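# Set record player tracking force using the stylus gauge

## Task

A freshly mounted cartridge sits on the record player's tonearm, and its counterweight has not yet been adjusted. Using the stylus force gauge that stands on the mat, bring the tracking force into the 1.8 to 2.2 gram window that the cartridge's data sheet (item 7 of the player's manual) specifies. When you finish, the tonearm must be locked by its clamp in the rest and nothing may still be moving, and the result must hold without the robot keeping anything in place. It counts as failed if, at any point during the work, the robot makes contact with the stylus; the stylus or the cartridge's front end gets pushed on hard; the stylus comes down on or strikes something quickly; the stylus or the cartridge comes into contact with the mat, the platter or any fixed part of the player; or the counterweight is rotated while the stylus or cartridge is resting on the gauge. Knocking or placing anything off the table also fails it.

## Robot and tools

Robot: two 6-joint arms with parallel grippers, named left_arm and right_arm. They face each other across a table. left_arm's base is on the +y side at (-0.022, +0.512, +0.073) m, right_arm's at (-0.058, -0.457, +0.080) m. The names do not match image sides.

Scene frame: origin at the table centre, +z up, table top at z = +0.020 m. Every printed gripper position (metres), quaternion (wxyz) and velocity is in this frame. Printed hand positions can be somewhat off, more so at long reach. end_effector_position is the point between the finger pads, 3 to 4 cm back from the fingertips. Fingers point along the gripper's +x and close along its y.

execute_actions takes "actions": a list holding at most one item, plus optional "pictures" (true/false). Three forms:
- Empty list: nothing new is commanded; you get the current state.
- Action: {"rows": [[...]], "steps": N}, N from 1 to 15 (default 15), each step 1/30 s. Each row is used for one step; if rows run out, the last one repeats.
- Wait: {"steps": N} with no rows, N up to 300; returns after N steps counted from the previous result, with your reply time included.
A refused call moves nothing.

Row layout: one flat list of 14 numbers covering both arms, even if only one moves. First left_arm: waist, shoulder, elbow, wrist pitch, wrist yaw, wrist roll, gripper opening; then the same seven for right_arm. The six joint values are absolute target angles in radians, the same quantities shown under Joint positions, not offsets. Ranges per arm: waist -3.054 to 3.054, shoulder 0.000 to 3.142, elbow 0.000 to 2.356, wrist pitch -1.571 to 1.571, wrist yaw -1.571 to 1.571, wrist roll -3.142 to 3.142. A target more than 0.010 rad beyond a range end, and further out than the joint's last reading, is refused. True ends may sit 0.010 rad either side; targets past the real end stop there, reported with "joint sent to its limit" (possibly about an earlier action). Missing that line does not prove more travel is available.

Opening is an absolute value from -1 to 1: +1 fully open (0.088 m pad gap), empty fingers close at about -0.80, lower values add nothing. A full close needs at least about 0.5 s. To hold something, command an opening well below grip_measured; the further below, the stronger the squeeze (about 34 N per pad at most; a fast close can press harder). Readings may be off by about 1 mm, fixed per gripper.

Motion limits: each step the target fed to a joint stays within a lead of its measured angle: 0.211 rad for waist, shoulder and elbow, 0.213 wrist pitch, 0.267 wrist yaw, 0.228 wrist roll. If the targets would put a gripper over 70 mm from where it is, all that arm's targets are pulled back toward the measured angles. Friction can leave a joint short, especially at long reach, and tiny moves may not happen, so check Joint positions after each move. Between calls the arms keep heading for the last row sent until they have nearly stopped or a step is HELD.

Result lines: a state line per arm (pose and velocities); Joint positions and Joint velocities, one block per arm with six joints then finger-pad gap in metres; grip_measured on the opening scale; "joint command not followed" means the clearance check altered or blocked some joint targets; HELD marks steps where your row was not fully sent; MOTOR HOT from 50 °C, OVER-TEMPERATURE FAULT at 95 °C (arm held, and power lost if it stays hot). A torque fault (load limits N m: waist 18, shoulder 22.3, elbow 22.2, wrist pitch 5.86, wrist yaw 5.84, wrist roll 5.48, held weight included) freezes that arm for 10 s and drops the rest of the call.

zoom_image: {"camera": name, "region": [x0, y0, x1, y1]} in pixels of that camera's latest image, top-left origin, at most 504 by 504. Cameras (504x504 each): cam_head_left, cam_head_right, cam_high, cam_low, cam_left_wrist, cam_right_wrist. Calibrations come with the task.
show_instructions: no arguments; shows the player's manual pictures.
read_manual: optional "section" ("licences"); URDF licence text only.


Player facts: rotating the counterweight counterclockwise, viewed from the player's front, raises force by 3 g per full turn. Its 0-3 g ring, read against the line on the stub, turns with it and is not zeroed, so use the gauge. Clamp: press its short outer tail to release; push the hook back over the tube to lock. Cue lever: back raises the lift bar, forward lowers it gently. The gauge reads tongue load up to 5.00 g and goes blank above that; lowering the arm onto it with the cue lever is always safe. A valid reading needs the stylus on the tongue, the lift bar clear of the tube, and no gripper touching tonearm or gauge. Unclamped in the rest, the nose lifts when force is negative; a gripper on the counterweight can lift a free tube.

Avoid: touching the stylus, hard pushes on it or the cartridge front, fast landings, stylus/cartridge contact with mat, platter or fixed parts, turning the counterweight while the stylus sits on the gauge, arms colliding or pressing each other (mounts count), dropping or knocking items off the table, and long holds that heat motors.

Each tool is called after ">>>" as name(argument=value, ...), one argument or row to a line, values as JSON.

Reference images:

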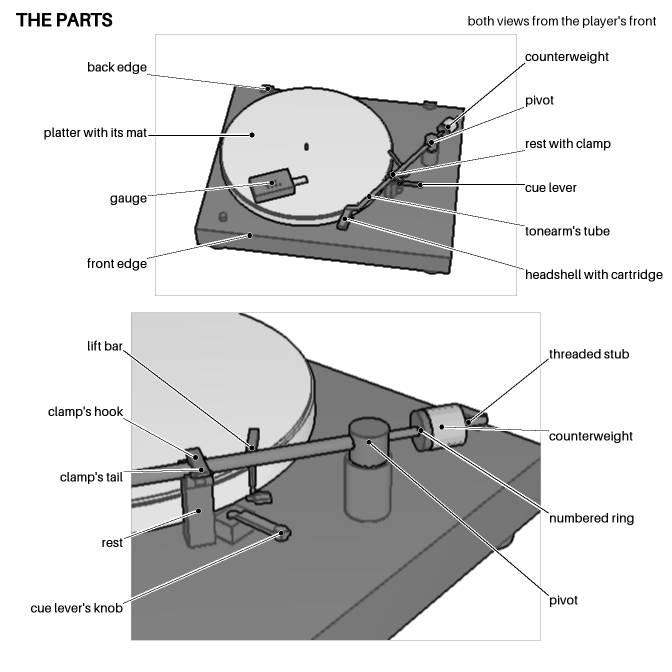

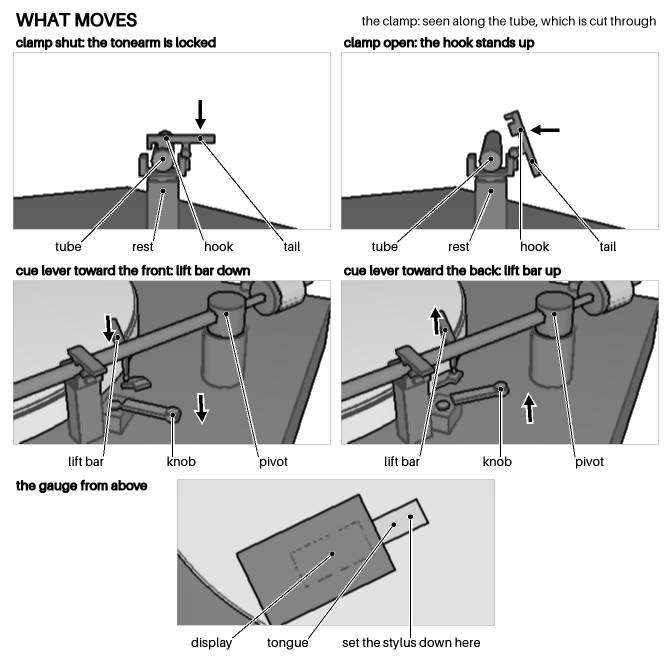

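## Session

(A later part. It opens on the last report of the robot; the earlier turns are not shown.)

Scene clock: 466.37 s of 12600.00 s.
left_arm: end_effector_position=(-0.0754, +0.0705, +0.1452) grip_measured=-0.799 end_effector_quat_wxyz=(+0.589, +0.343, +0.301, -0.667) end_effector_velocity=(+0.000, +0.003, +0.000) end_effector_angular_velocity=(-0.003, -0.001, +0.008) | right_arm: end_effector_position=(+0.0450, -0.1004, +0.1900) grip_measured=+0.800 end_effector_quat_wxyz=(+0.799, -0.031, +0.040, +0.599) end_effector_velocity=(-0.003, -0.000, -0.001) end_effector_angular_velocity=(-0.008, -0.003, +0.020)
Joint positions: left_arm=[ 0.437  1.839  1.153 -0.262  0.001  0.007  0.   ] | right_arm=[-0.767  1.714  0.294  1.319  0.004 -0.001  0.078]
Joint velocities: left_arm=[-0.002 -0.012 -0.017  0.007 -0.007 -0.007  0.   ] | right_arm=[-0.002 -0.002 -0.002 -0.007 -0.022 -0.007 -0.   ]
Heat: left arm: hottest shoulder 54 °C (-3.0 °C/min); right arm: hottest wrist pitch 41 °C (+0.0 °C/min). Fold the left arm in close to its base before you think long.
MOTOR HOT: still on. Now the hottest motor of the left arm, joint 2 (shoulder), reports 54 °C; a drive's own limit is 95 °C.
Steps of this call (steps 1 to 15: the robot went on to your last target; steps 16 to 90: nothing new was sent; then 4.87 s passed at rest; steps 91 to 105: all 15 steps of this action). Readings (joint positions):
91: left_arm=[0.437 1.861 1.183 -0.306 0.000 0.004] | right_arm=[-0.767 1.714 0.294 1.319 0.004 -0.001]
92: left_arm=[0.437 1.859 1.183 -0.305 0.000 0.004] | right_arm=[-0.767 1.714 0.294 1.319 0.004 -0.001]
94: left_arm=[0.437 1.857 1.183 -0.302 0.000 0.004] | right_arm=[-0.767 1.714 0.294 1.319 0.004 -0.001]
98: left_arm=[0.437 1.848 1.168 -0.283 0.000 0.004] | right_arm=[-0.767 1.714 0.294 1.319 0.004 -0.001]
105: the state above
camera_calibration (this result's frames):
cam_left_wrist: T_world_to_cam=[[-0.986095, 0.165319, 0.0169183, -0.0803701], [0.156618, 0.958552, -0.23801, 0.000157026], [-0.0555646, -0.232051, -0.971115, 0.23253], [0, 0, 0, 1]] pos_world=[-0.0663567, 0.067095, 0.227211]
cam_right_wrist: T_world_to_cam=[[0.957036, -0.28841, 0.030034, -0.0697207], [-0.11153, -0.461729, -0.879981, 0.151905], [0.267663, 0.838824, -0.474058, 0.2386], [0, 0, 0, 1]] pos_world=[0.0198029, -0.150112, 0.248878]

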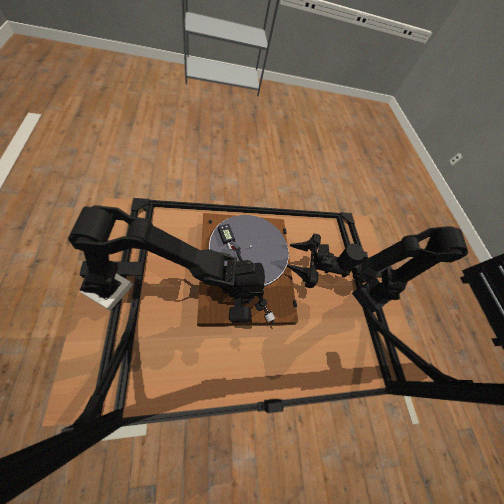

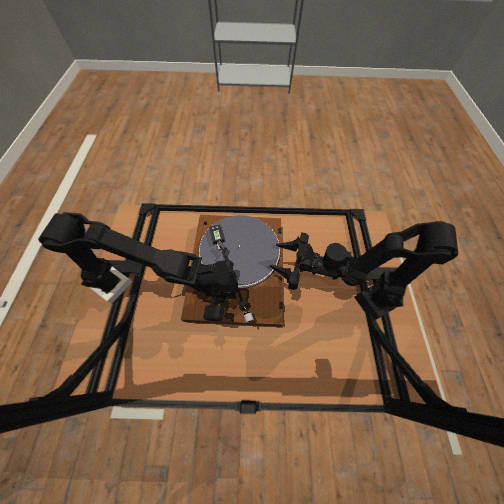

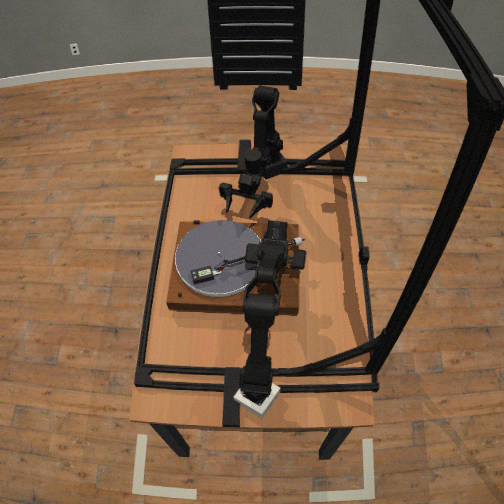

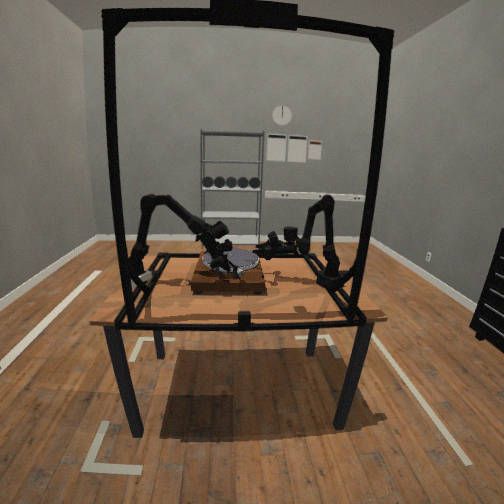

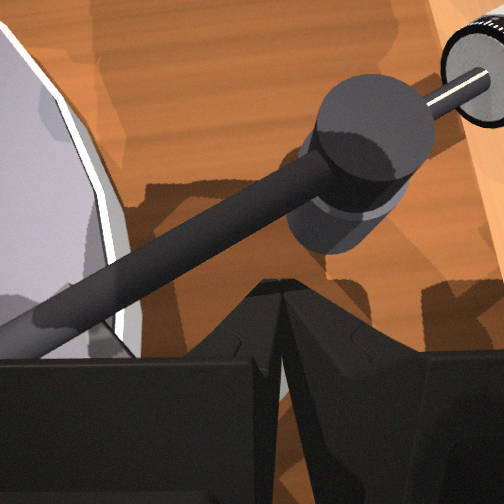

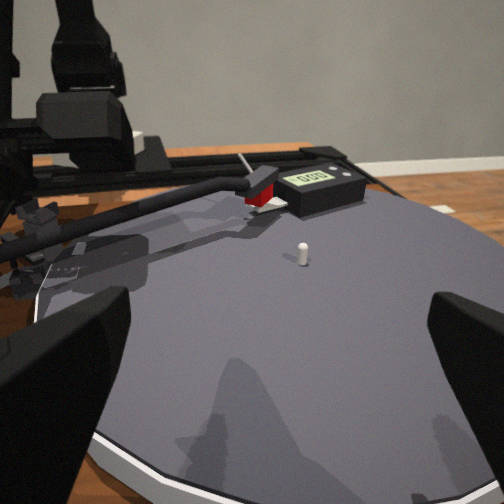

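>>> execute_actions(
  actions=[
    {"rows":[[0.436,1.835,1.165,-0.27,0,0,-0.9,-0.768,1.71,0.29,1.32,0,0,0.8],[0.436,1.83,1.175,-0.28,0,0,-0.9,-0.768,1.71,0.29,1.32,0,0,0.8],[0.436,1.825,1.185,-0.29,0,0,-0.9,-0.768,1.71,0.29,1.32,0,0,0.8],[0.436,1.82,1.195,-0.30,0,0,-0.9,-0.768,1.71,0.29,1.32,0,0,0.8],[0.436,1.81,1.205,-0.31,0,0,-0.9,-0.768,1.71,0.29,1.32,0,0,0.8],[0.436,1.80,1.215,-0.32,0,0,-0.9,-0.768,1.71,0.29,1.32,0,0,0.8],[0.436,1.78,1.22,-0.33,0,0,-0.9,-0.768,1.71,0.29,1.32,0,0,0.8],[0.436,1.76,1.22,-0.34,0,0,-0.9,-0.768,1.71,0.29,1.32,0,0,0.8],[0.436,1.74,1.22,-0.35,0,0,-0.9,-0.768,1.71,0.29,1.32,0,0,0.8],[0.436,1.72,1.22,-0.36,0,0,-0.9,-0.768,1.71,0.29,1.32,0,0,0.8],[0.436,1.70,1.22,-0.38,0,0,-0.9,-0.768,1.71,0.29,1.32,0,0,0.8],[0.436,1.68,1.22,-0.40,0,0,-0.9,-0.768,1.71,0.29,1.32,0,0,0.8],[0.436,1.66,1.22,-0.42,0,0,-0.9,-0.768,1.71,0.29,1.32,0,0,0.8],[0.436,1.64,1.22,-0.44,0,0,-0.9,-0.768,1.71,0.29,1.32,0,0,0.8],[0.436,1.62,1.22,-0.46,0,0,-0.9,-0.768,1.71,0.29,1.32,0,0,0.8]]},
  ],
)

>>> execute_actions(
  actions=[
    {"steps":10},
  ],
)

Scene clock: 482.47 s of 12600.00 s.
left_arm: end_effector_position=(-0.0743, +0.0830, +0.2136) grip_measured=-0.799 end_effector_quat_wxyz=(+0.599, +0.320, +0.282, -0.678) end_effector_velocity=(+0.014, +0.114, +0.187) end_effector_angular_velocity=(-0.079, +0.018, +0.019) | right_arm: end_effector_position=(+0.0450, -0.1005, +0.1899) grip_measured=+0.800 end_effector_quat_wxyz=(+0.799, -0.031, +0.040, +0.599) end_effector_velocity=(-0.003, -0.000, -0.006) end_effector_angular_velocity=(-0.023, +0.017, +0.019)
Joint positions: left_arm=[ 0.437  1.677  1.208 -0.414  0.002  0.004  0.   ] | right_arm=[-0.767  1.714  0.294  1.319  0.004 -0.001  0.078]
Joint velocities: left_arm=[-0.002 -0.628  0.017 -0.564 -0.007 -0.022  0.   ] | right_arm=[-0.002  0.002 -0.002 -0.022 -0.022  0.007 -0.   ]
Heat: left arm: hottest shoulder 59 °C (+2.0 °C/min); right arm: hottest wrist pitch 42 °C (+1.0 °C/min). Fold the left arm in close to its base before you think long.
MOTOR HOT: still on. Now the hottest motor of the left arm, joint 2 (shoulder), reports 59 °C; a drive's own limit is 95 °C.
Steps of this call (steps 1 to 15: the robot went on to your last target; steps 16 to 90: nothing new was sent; then 12.60 s passed at rest; steps 91 to 105: all 15 steps of this action). Readings (joint positions):
91: left_arm=[0.437 1.839 1.155 -0.260 0.002 0.008] | right_arm=[-0.767 1.714 0.294 1.319 0.004 -0.001]
92: left_arm=[0.437 1.840 1.159 -0.264 0.002 0.008] | right_arm=[-0.767 1.714 0.294 1.319 0.004 -0.001]
94: left_arm=[0.437 1.840 1.170 -0.277 0.004 0.006] | right_arm=[-0.767 1.714 0.294 1.319 0.004 -0.001]
98: left_arm=[0.437 1.811 1.190 -0.320 0.002 0.004] | right_arm=[-0.767 1.714 0.294 1.319 0.004 -0.001]
105: the state above
camera_calibration (this result's frames):
cam_left_wrist: T_world_to_cam=[[-0.986049, 0.165671, 0.0161175, -0.0823053], [0.153182, 0.941056, -0.301578, 0.019101], [-0.0651301, -0.294901, -0.953305, 0.302585], [0, 0, 0, 1]] pos_world=[-0.0643756, 0.0848933, 0.295543]
cam_right_wrist: T_world_to_cam=[[0.957039, -0.288399, 0.0300387, -0.0697183], [-0.111623, -0.462052, -0.8798, 0.151691], [0.267613, 0.83865, -0.474394, 0.238677], [0, 0, 0, 1]] pos_world=[0.0197822, -0.150184, 0.248779]

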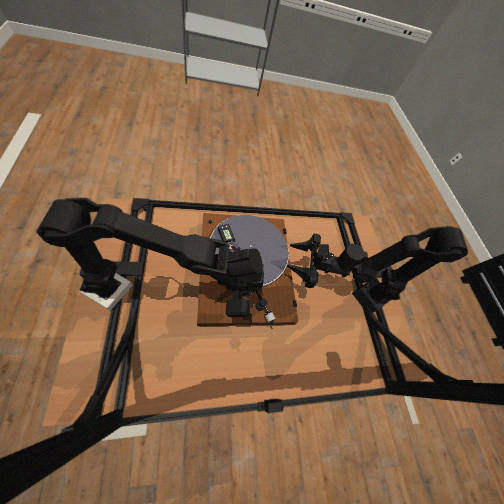

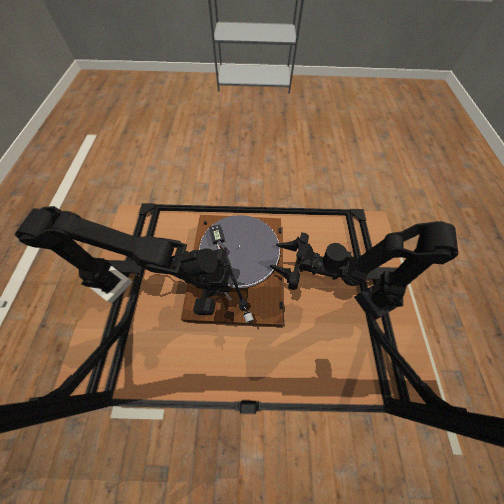

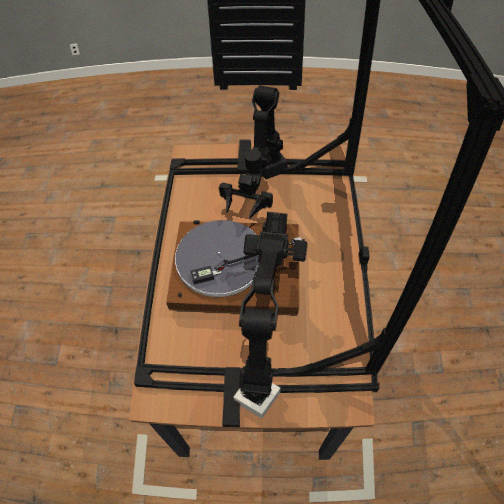

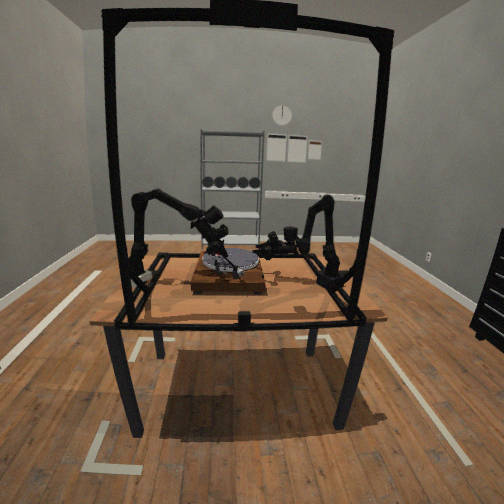

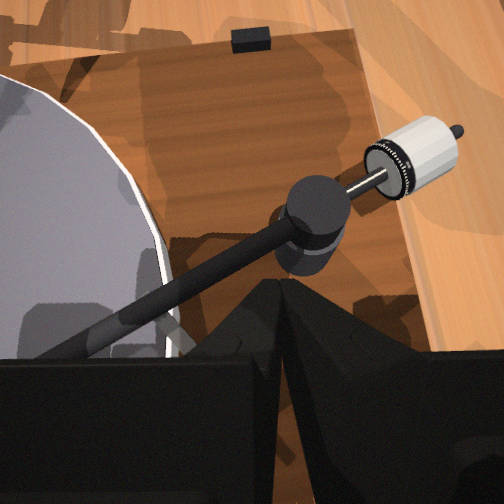

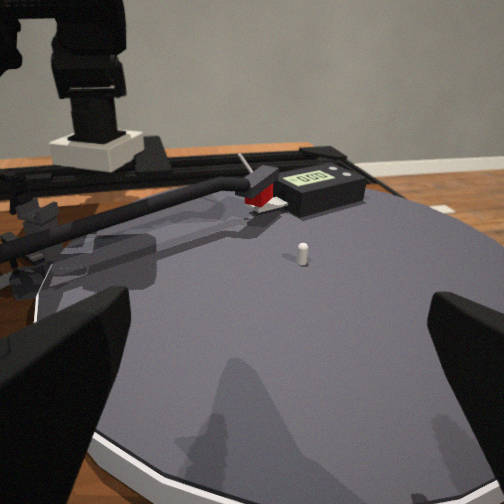

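Scene clock: 482.80 s of 12600.00 s.
left_arm: end_effector_position=(-0.0732, +0.0916, +0.2295) grip_measured=-0.799 end_effector_quat_wxyz=(+0.600, +0.317, +0.279, -0.679) end_effector_velocity=(-0.002, +0.002, -0.001) end_effector_angular_velocity=(+0.007, -0.002, +0.003) | right_arm: end_effector_position=(+0.0450, -0.1005, +0.1899) grip_measured=+0.800 end_effector_quat_wxyz=(+0.799, -0.031, +0.040, +0.599) end_effector_velocity=(-0.001, -0.002, +0.000) end_effector_angular_velocity=(+0.001, -0.007, +0.006)
Joint positions: left_arm=[ 0.437  1.627  1.213 -0.458  0.002  0.004  0.   ] | right_arm=[-0.767  1.714  0.294  1.319  0.004 -0.001  0.078]
Joint velocities: left_arm=[-0.007 -0.002 -0.002 -0.007 -0.007 -0.007  0.   ] | right_arm=[-0.002 -0.002 -0.007  0.007 -0.007 -0.007 -0.   ]
Heat: left arm: hottest shoulder 59 °C (+2.0 °C/min); right arm: hottest wrist pitch 42 °C (+1.0 °C/min). Fold the left arm in close to its base before you think long.
MOTOR HOT: still on. Now the hottest motor of the left arm, joint 2 (shoulder), reports 59 °C; a drive's own limit is 95 °C.
Steps of this call (steps 1 to 10: the robot went on to your last target). Readings (joint positions):
1: left_arm=[0.437 1.659 1.208 -0.428 0.002 0.004] | right_arm=[-0.767 1.714 0.294 1.319 0.004 -0.001]
2: left_arm=[0.437 1.645 1.209 -0.437 0.002 0.004] | right_arm=[-0.767 1.714 0.294 1.319 0.004 -0.001]
4: left_arm=[0.437 1.631 1.212 -0.446 0.002 0.004] | right_arm=[-0.767 1.714 0.294 1.319 0.004 -0.001]
8: left_arm=[0.437 1.627 1.212 -0.457 0.002 0.004] | right_arm=[-0.767 1.714 0.294 1.319 0.004 -0.001]
10: the state above
camera_calibration (this result's frames):
cam_left_wrist: T_world_to_cam=[[-0.986031, 0.165827, 0.0156509, -0.0828782], [0.15282, 0.93804, -0.311011, 0.0179989], [-0.0662553, -0.304274, -0.950277, 0.320478], [0, 0, 0, 1]] pos_world=[-0.0632377, 0.0943732, 0.311438]
cam_right_wrist: T_world_to_cam=[[0.957036, -0.28841, 0.030034, -0.0697207], [-0.11153, -0.461729, -0.879981, 0.151831], [0.267663, 0.838824, -0.474058, 0.238661], [0, 0, 0, 1]] pos_world=[0.0197783, -0.150198, 0.248841]

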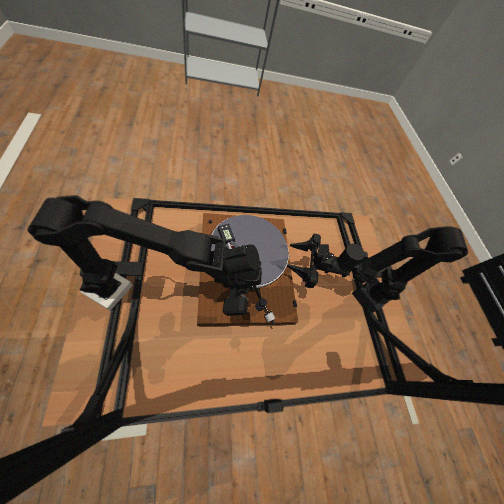

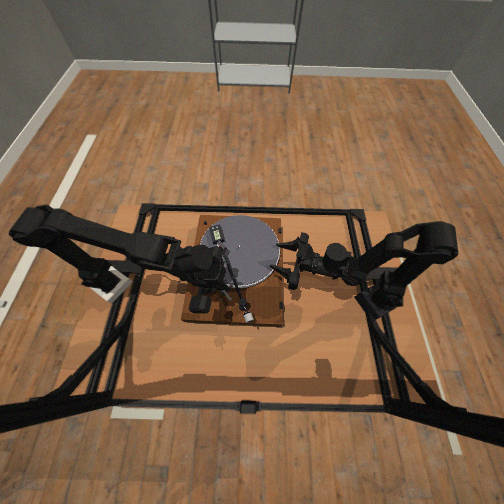

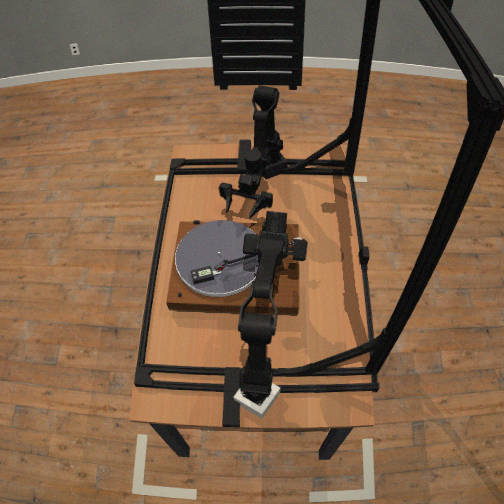

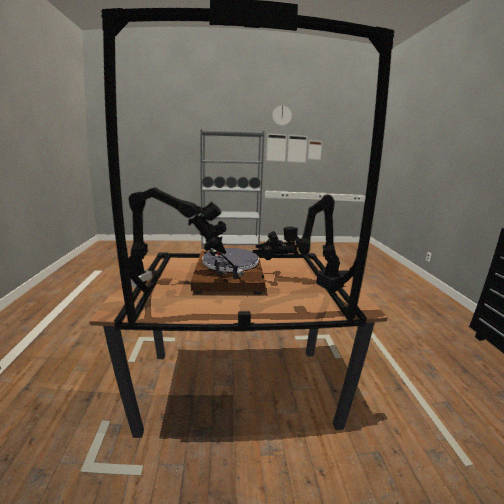

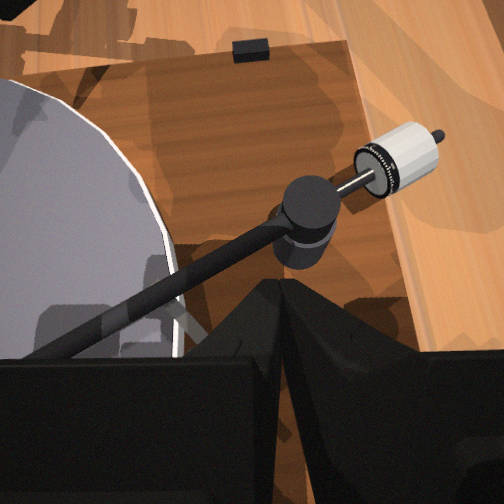

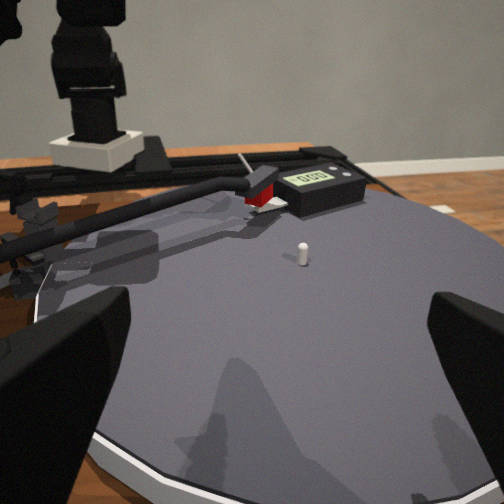

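>>> execute_actions(
  actions=[
    {"rows":[[0.40,1.62,1.22,-0.55,0,0,-0.9,-0.768,1.71,0.29,1.32,0,0,0.8],[0.40,1.62,1.22,-0.65,0,0,-0.9,-0.768,1.71,0.29,1.32,0,0,0.8],[0.40,1.62,1.22,-0.72,0,0,-0.9,-0.768,1.71,0.29,1.32,0,0,0.8]]},
  ],
)

Scene clock: 485.97 s of 12600.00 s.
left_arm: end_effector_position=(-0.0802, +0.1393, +0.2017) grip_measured=-0.799 end_effector_quat_wxyz=(+0.550, +0.406, +0.345, -0.643) end_effector_velocity=(+0.004, -0.002, -0.001) end_effector_angular_velocity=(-0.006, -0.022, +0.005) | right_arm: end_effector_position=(+0.0450, -0.1005, +0.1899) grip_measured=+0.800 end_effector_quat_wxyz=(+0.799, -0.031, +0.040, +0.599) end_effector_velocity=(-0.002, +0.001, +0.000) end_effector_angular_velocity=(-0.000, +0.008, +0.009)
Joint positions: left_arm=[ 0.402  1.624  1.217 -0.716 -0.001  0.004  0.   ] | right_arm=[-0.767  1.714  0.294  1.319  0.004 -0.     0.078]
Joint velocities: left_arm=[ 0.002  0.002 -0.002  0.007 -0.022  0.007  0.   ] | right_arm=[ 0.002 -0.002  0.002 -0.007 -0.007  0.007 -0.   ]
Heat: left arm: hottest shoulder 59 °C (+1.0 °C/min); right arm: hottest wrist pitch 42 °C (+1.0 °C/min). Fold the left arm in close to its base before you think long.
MOTOR HOT: still on. Now the hottest motor of the left arm, joint 2 (shoulder), reports 59 °C; a drive's own limit is 95 °C.
Steps of this call (steps 1 to 30: the robot went on to your last target; steps 31 to 80: nothing new was sent; steps 81 to 95: all 15 steps of this action). Readings (joint positions):
81: left_arm=[0.434 1.627 1.214 -0.477 -0.001 0.004] | right_arm=[-0.767 1.714 0.294 1.319 0.004 -0.000]
82: left_arm=[0.428 1.626 1.216 -0.521 -0.001 0.004] | right_arm=[-0.767 1.714 0.294 1.319 0.004 -0.000]
84: left_arm=[0.412 1.624 1.217 -0.632 -0.001 0.004] | right_arm=[-0.767 1.714 0.294 1.319 0.004 -0.000]
88: left_arm=[0.402 1.625 1.217 -0.697 -0.001 0.004] | right_arm=[-0.767 1.714 0.294 1.319 0.004 -0.000]
95: the state above
camera_calibration (this result's frames):
cam_left_wrist: T_world_to_cam=[[-0.980893, 0.193028, 0.0242819, -0.102369], [0.191116, 0.979393, -0.0653061, -0.0865928], [-0.0363874, -0.0594176, -0.99757, 0.28587], [0, 0, 0, 1]] pos_world=[-0.0734621, 0.121554, 0.282006]
cam_right_wrist: T_world_to_cam=[[0.957036, -0.28845, 0.0296547, -0.0696527], [-0.111868, -0.461631, -0.87999, 0.151858], [0.267522, 0.838864, -0.474066, 0.238672], [0, 0, 0, 1]] pos_world=[0.0197979, -0.150203, 0.248845]

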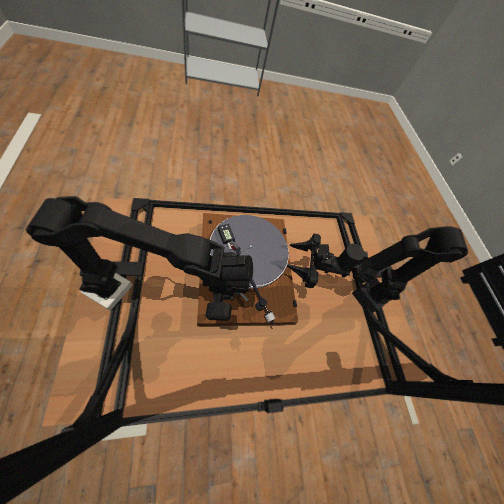

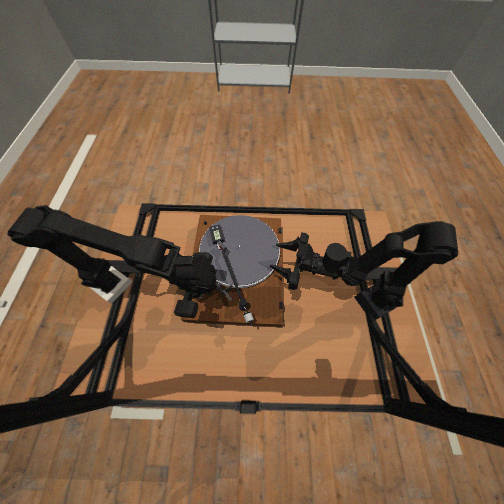

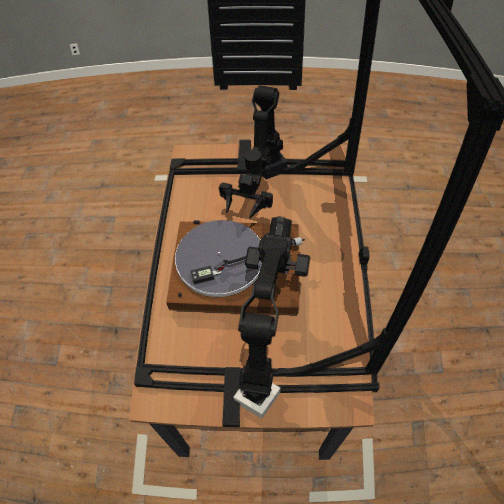

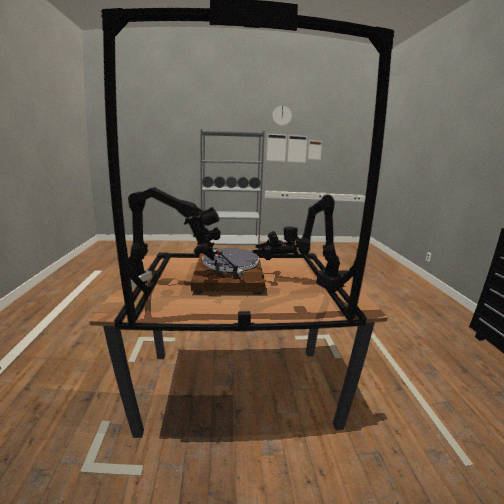

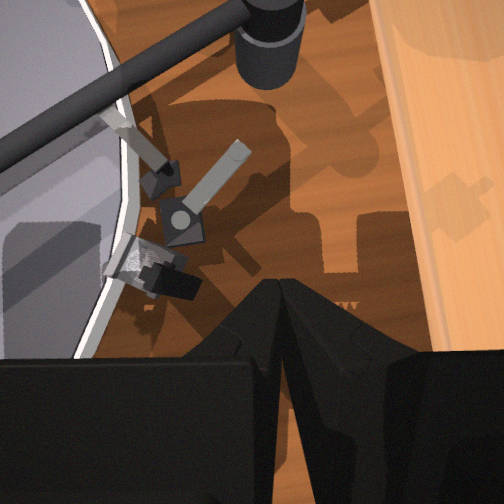

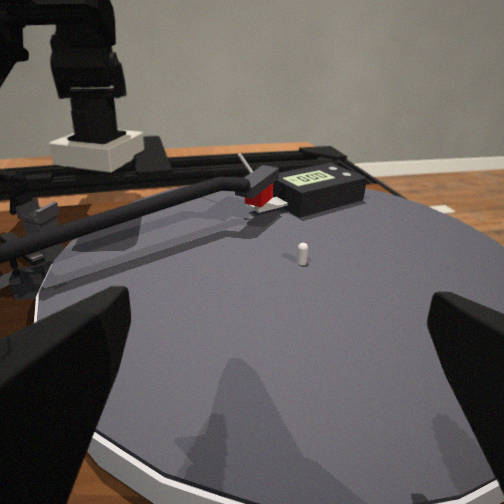

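>>> execute_actions(
  actions=[
    {"rows":[[0.37,1.64,1.25,-0.71,-0.08,0,-0.9,-0.768,1.71,0.29,1.32,0,0,0.8],[0.34,1.66,1.28,-0.70,-0.16,0,-0.9,-0.768,1.71,0.29,1.32,0,0,0.8],[0.31,1.68,1.31,-0.69,-0.24,0,-0.9,-0.768,1.71,0.29,1.32,0,0,0.8],[0.28,1.71,1.34,-0.68,-0.32,0,-0.9,-0.768,1.71,0.29,1.32,0,0,0.8],[0.255,1.74,1.37,-0.67,-0.40,0,-0.9,-0.768,1.71,0.29,1.32,0,0,0.8],[0.237,1.77,1.40,-0.66,-0.5,0,-0.9,-0.768,1.71,0.29,1.32,0,0,0.8],[0.237,1.80,1.428,-0.653,-0.5,0,-0.9,-0.768,1.71,0.29,1.32,0,0,0.8],[0.237,1.83,1.428,-0.653,-0.5,0,-0.9,-0.768,1.71,0.29,1.32,0,0,0.8],[0.237,1.86,1.428,-0.653,-0.5,0,-0.9,-0.768,1.71,0.29,1.32,0,0,0.8],[0.237,1.89,1.428,-0.653,-0.5,0,-0.9,-0.768,1.71,0.29,1.32,0,0,0.8],[0.237,1.915,1.428,-0.653,-0.5,0,-0.9,-0.768,1.71,0.29,1.32,0,0,0.8],[0.237,1.935,1.428,-0.653,-0.5,0,-0.9,-0.768,1.71,0.29,1.32,0,0,0.8],[0.237,1.95,1.428,-0.653,-0.5,0,-0.9,-0.768,1.71,0.29,1.32,0,0,0.8],[0.237,1.96,1.428,-0.653,-0.5,0,-0.9,-0.768,1.71,0.29,1.32,0,0,0.8],[0.237,1.968,1.428,-0.653,-0.5,0,-0.9,-0.768,1.71,0.29,1.32,0,0,0.8]]},
  ],
)

>>> execute_actions(
  actions=[
    {"steps":12},
  ],
)

Scene clock: 510.70 s of 12600.00 s.
left_arm: end_effector_position=(-0.0916, +0.0771, +0.1728) grip_measured=-0.799 end_effector_quat_wxyz=(+0.638, +0.511, +0.203, -0.539) end_effector_velocity=(+0.007, +0.004, -0.270) end_effector_angular_velocity=(+0.612, -0.263, +0.025) | right_arm: end_effector_position=(+0.0449, -0.1006, +0.1900) grip_measured=+0.800 end_effector_quat_wxyz=(+0.799, -0.031, +0.040, +0.599) end_effector_velocity=(-0.000, -0.001, +0.000) end_effector_angular_velocity=(-0.004, -0.006, +0.006)
Joint positions: left_arm=[ 0.237  1.928  1.418 -0.655 -0.489  0.004  0.   ] | right_arm=[-0.767  1.713  0.293  1.319  0.004 -0.     0.078]
Joint velocities: left_arm=[-0.007  0.657 -0.002 -0.007 -0.066 -0.007  0.   ] | right_arm=[-0.002 -0.007 -0.002 -0.007 -0.007 -0.007 -0.   ]
Heat: left arm: hottest shoulder 55 °C (+0.0 °C/min); right arm: hottest wrist pitch 42 °C (+1.0 °C/min). Fold the left arm in close to its base before you think long.
MOTOR HOT: still on. Now the hottest motor of the left arm, joint 2 (shoulder), reports 55 °C; a drive's own limit is 95 °C.
Steps of this call (steps 1 to 15: the robot went on to your last target; steps 16 to 90: nothing new was sent; then 21.23 s passed at rest; steps 91 to 105: all 15 steps of this action). Readings (joint positions):
91: left_arm=[0.399 1.625 1.219 -0.719 -0.019 0.004] | right_arm=[-0.767 1.713 0.293 1.319 0.004 -0.000]
92: left_arm=[0.389 1.630 1.228 -0.719 -0.057 0.004] | right_arm=[-0.767 1.713 0.293 1.319 0.004 -0.000]
94: left_arm=[0.351 1.656 1.266 -0.705 -0.171 0.004] | right_arm=[-0.767 1.713 0.293 1.319 0.004 -0.000]
98: left_arm=[0.260 1.750 1.376 -0.663 -0.409 0.004] | right_arm=[-0.767 1.713 0.293 1.319 0.004 -0.000]
105: the state above
camera_calibration (this result's frames):
cam_left_wrist: T_world_to_cam=[[-0.901608, 0.141727, -0.408675, -0.0148198], [0.176456, 0.98312, -0.0483503, -0.0298542], [0.394925, -0.115706, -0.911398, 0.281928], [0, 0, 0, 1]] pos_world=[-0.119434, 0.0640714, 0.249448]
cam_right_wrist: T_world_to_cam=[[0.957036, -0.28845, 0.0296547, -0.0696543], [-0.111868, -0.461631, -0.87999, 0.151823], [0.267522, 0.838864, -0.474066, 0.238767], [0, 0, 0, 1]] pos_world=[0.0197703, -0.150299, 0.248859]

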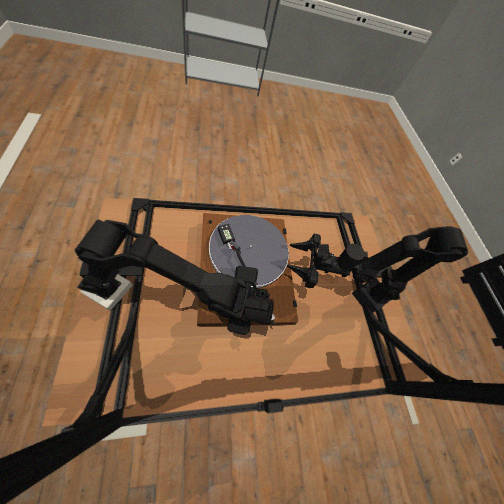

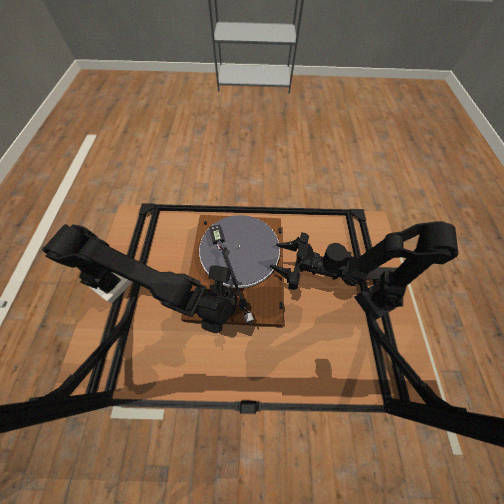

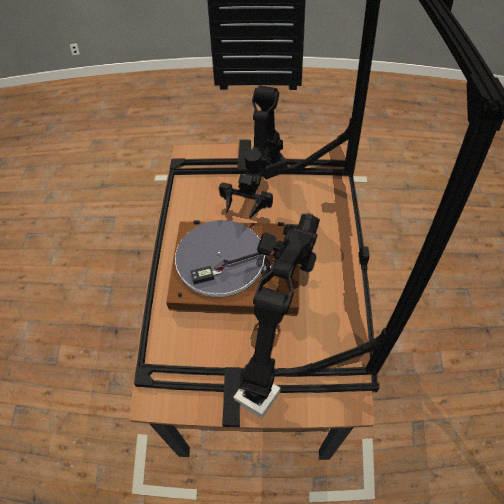

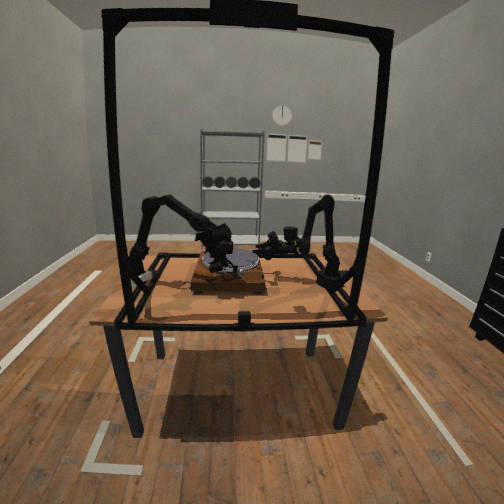

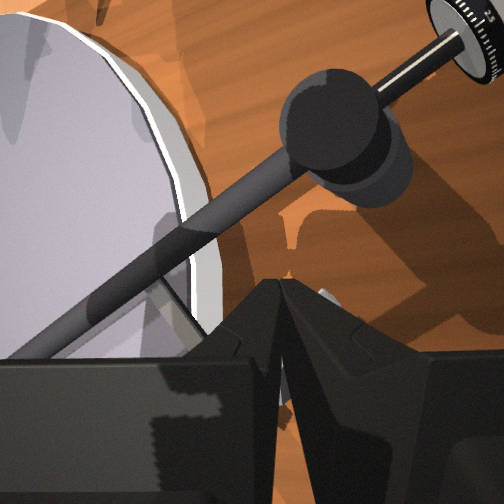

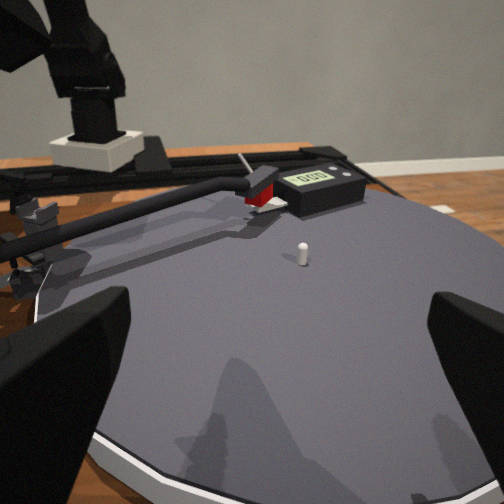

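Scene clock: 511.10 s of 12600.00 s.
left_arm: end_effector_position=(-0.0905, +0.0768, +0.1572) grip_measured=-0.799 end_effector_quat_wxyz=(+0.632, +0.527, +0.207, -0.529) end_effector_velocity=(+0.001, +0.002, +0.000) end_effector_angular_velocity=(-0.003, +0.001, +0.018) | right_arm: end_effector_position=(+0.0449, -0.1006, +0.1900) grip_measured=+0.800 end_effector_quat_wxyz=(+0.799, -0.031, +0.040, +0.599) end_effector_velocity=(-0.000, -0.001, -0.001) end_effector_angular_velocity=(-0.009, -0.004, +0.006)
Joint positions: left_arm=[ 0.237  1.968  1.42  -0.653 -0.498  0.004  0.   ] | right_arm=[-0.767  1.713  0.293  1.319  0.004 -0.     0.078]
Joint velocities: left_arm=[-0.002 -0.002 -0.002 -0.007 -0.007 -0.022  0.   ] | right_arm=[-0.002 -0.002 -0.002 -0.007 -0.007 -0.007 -0.   ]
Heat: left arm: hottest shoulder 55 °C (+0.0 °C/min); right arm: hottest wrist pitch 42 °C (+1.0 °C/min). Fold the left arm in close to its base before you think long.
MOTOR HOT: still on. Now the hottest motor of the left arm, joint 2 (shoulder), reports 55 °C; a drive's own limit is 95 °C.
Steps of this call (steps 1 to 12: the robot went on to your last target). Readings (joint positions):
1: left_arm=[0.237 1.946 1.418 -0.655 -0.491 0.004] | right_arm=[-0.767 1.713 0.293 1.319 0.004 -0.000]
2: left_arm=[0.237 1.958 1.418 -0.655 -0.492 0.004] | right_arm=[-0.767 1.713 0.293 1.319 0.004 -0.000]
4: left_arm=[0.237 1.968 1.419 -0.655 -0.494 0.004] | right_arm=[-0.767 1.713 0.293 1.319 0.004 -0.000]
8: left_arm=[0.237 1.969 1.420 -0.653 -0.498 0.004] | right_arm=[-0.767 1.713 0.293 1.319 0.004 -0.000]
12: the state above
camera_calibration (this result's frames):
cam_left_wrist: T_world_to_cam=[[-0.89398, 0.152573, -0.421332, -0.0182944], [0.173781, 0.984709, -0.0121434, -0.0366051], [0.413037, -0.0840754, -0.906825, 0.265703], [0, 0, 0, 1]] pos_world=[-0.119739, 0.0611757, 0.232794]
cam_right_wrist: T_world_to_cam=[[0.957036, -0.28845, 0.0296547, -0.0696543], [-0.111868, -0.461631, -0.87999, 0.151823], [0.267522, 0.838864, -0.474066, 0.238767], [0, 0, 0, 1]] pos_world=[0.0197703, -0.150299, 0.248859]

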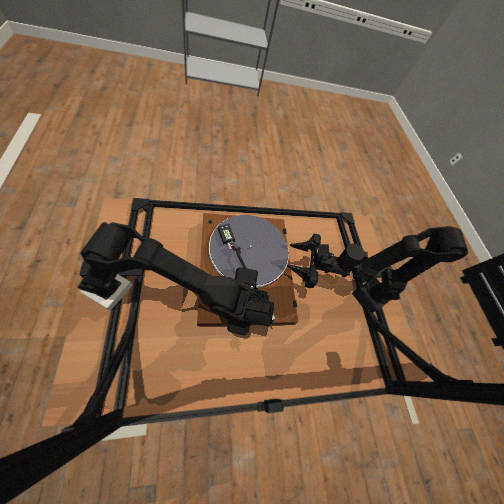

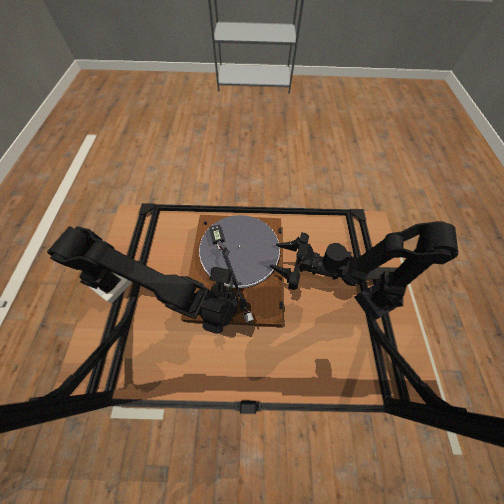

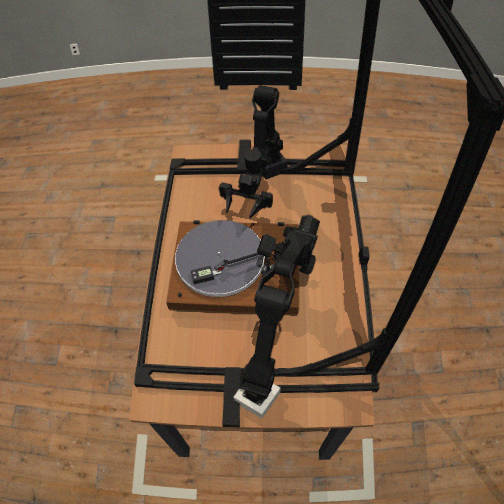

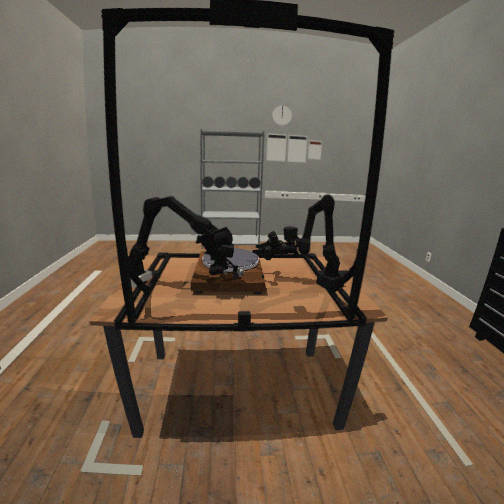

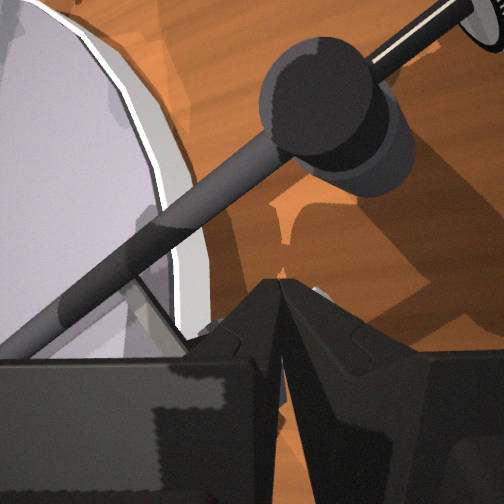

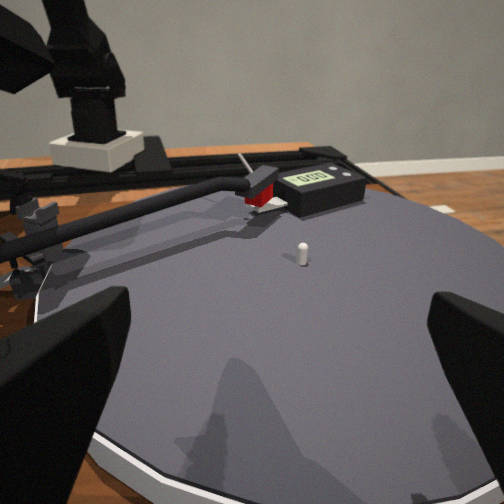

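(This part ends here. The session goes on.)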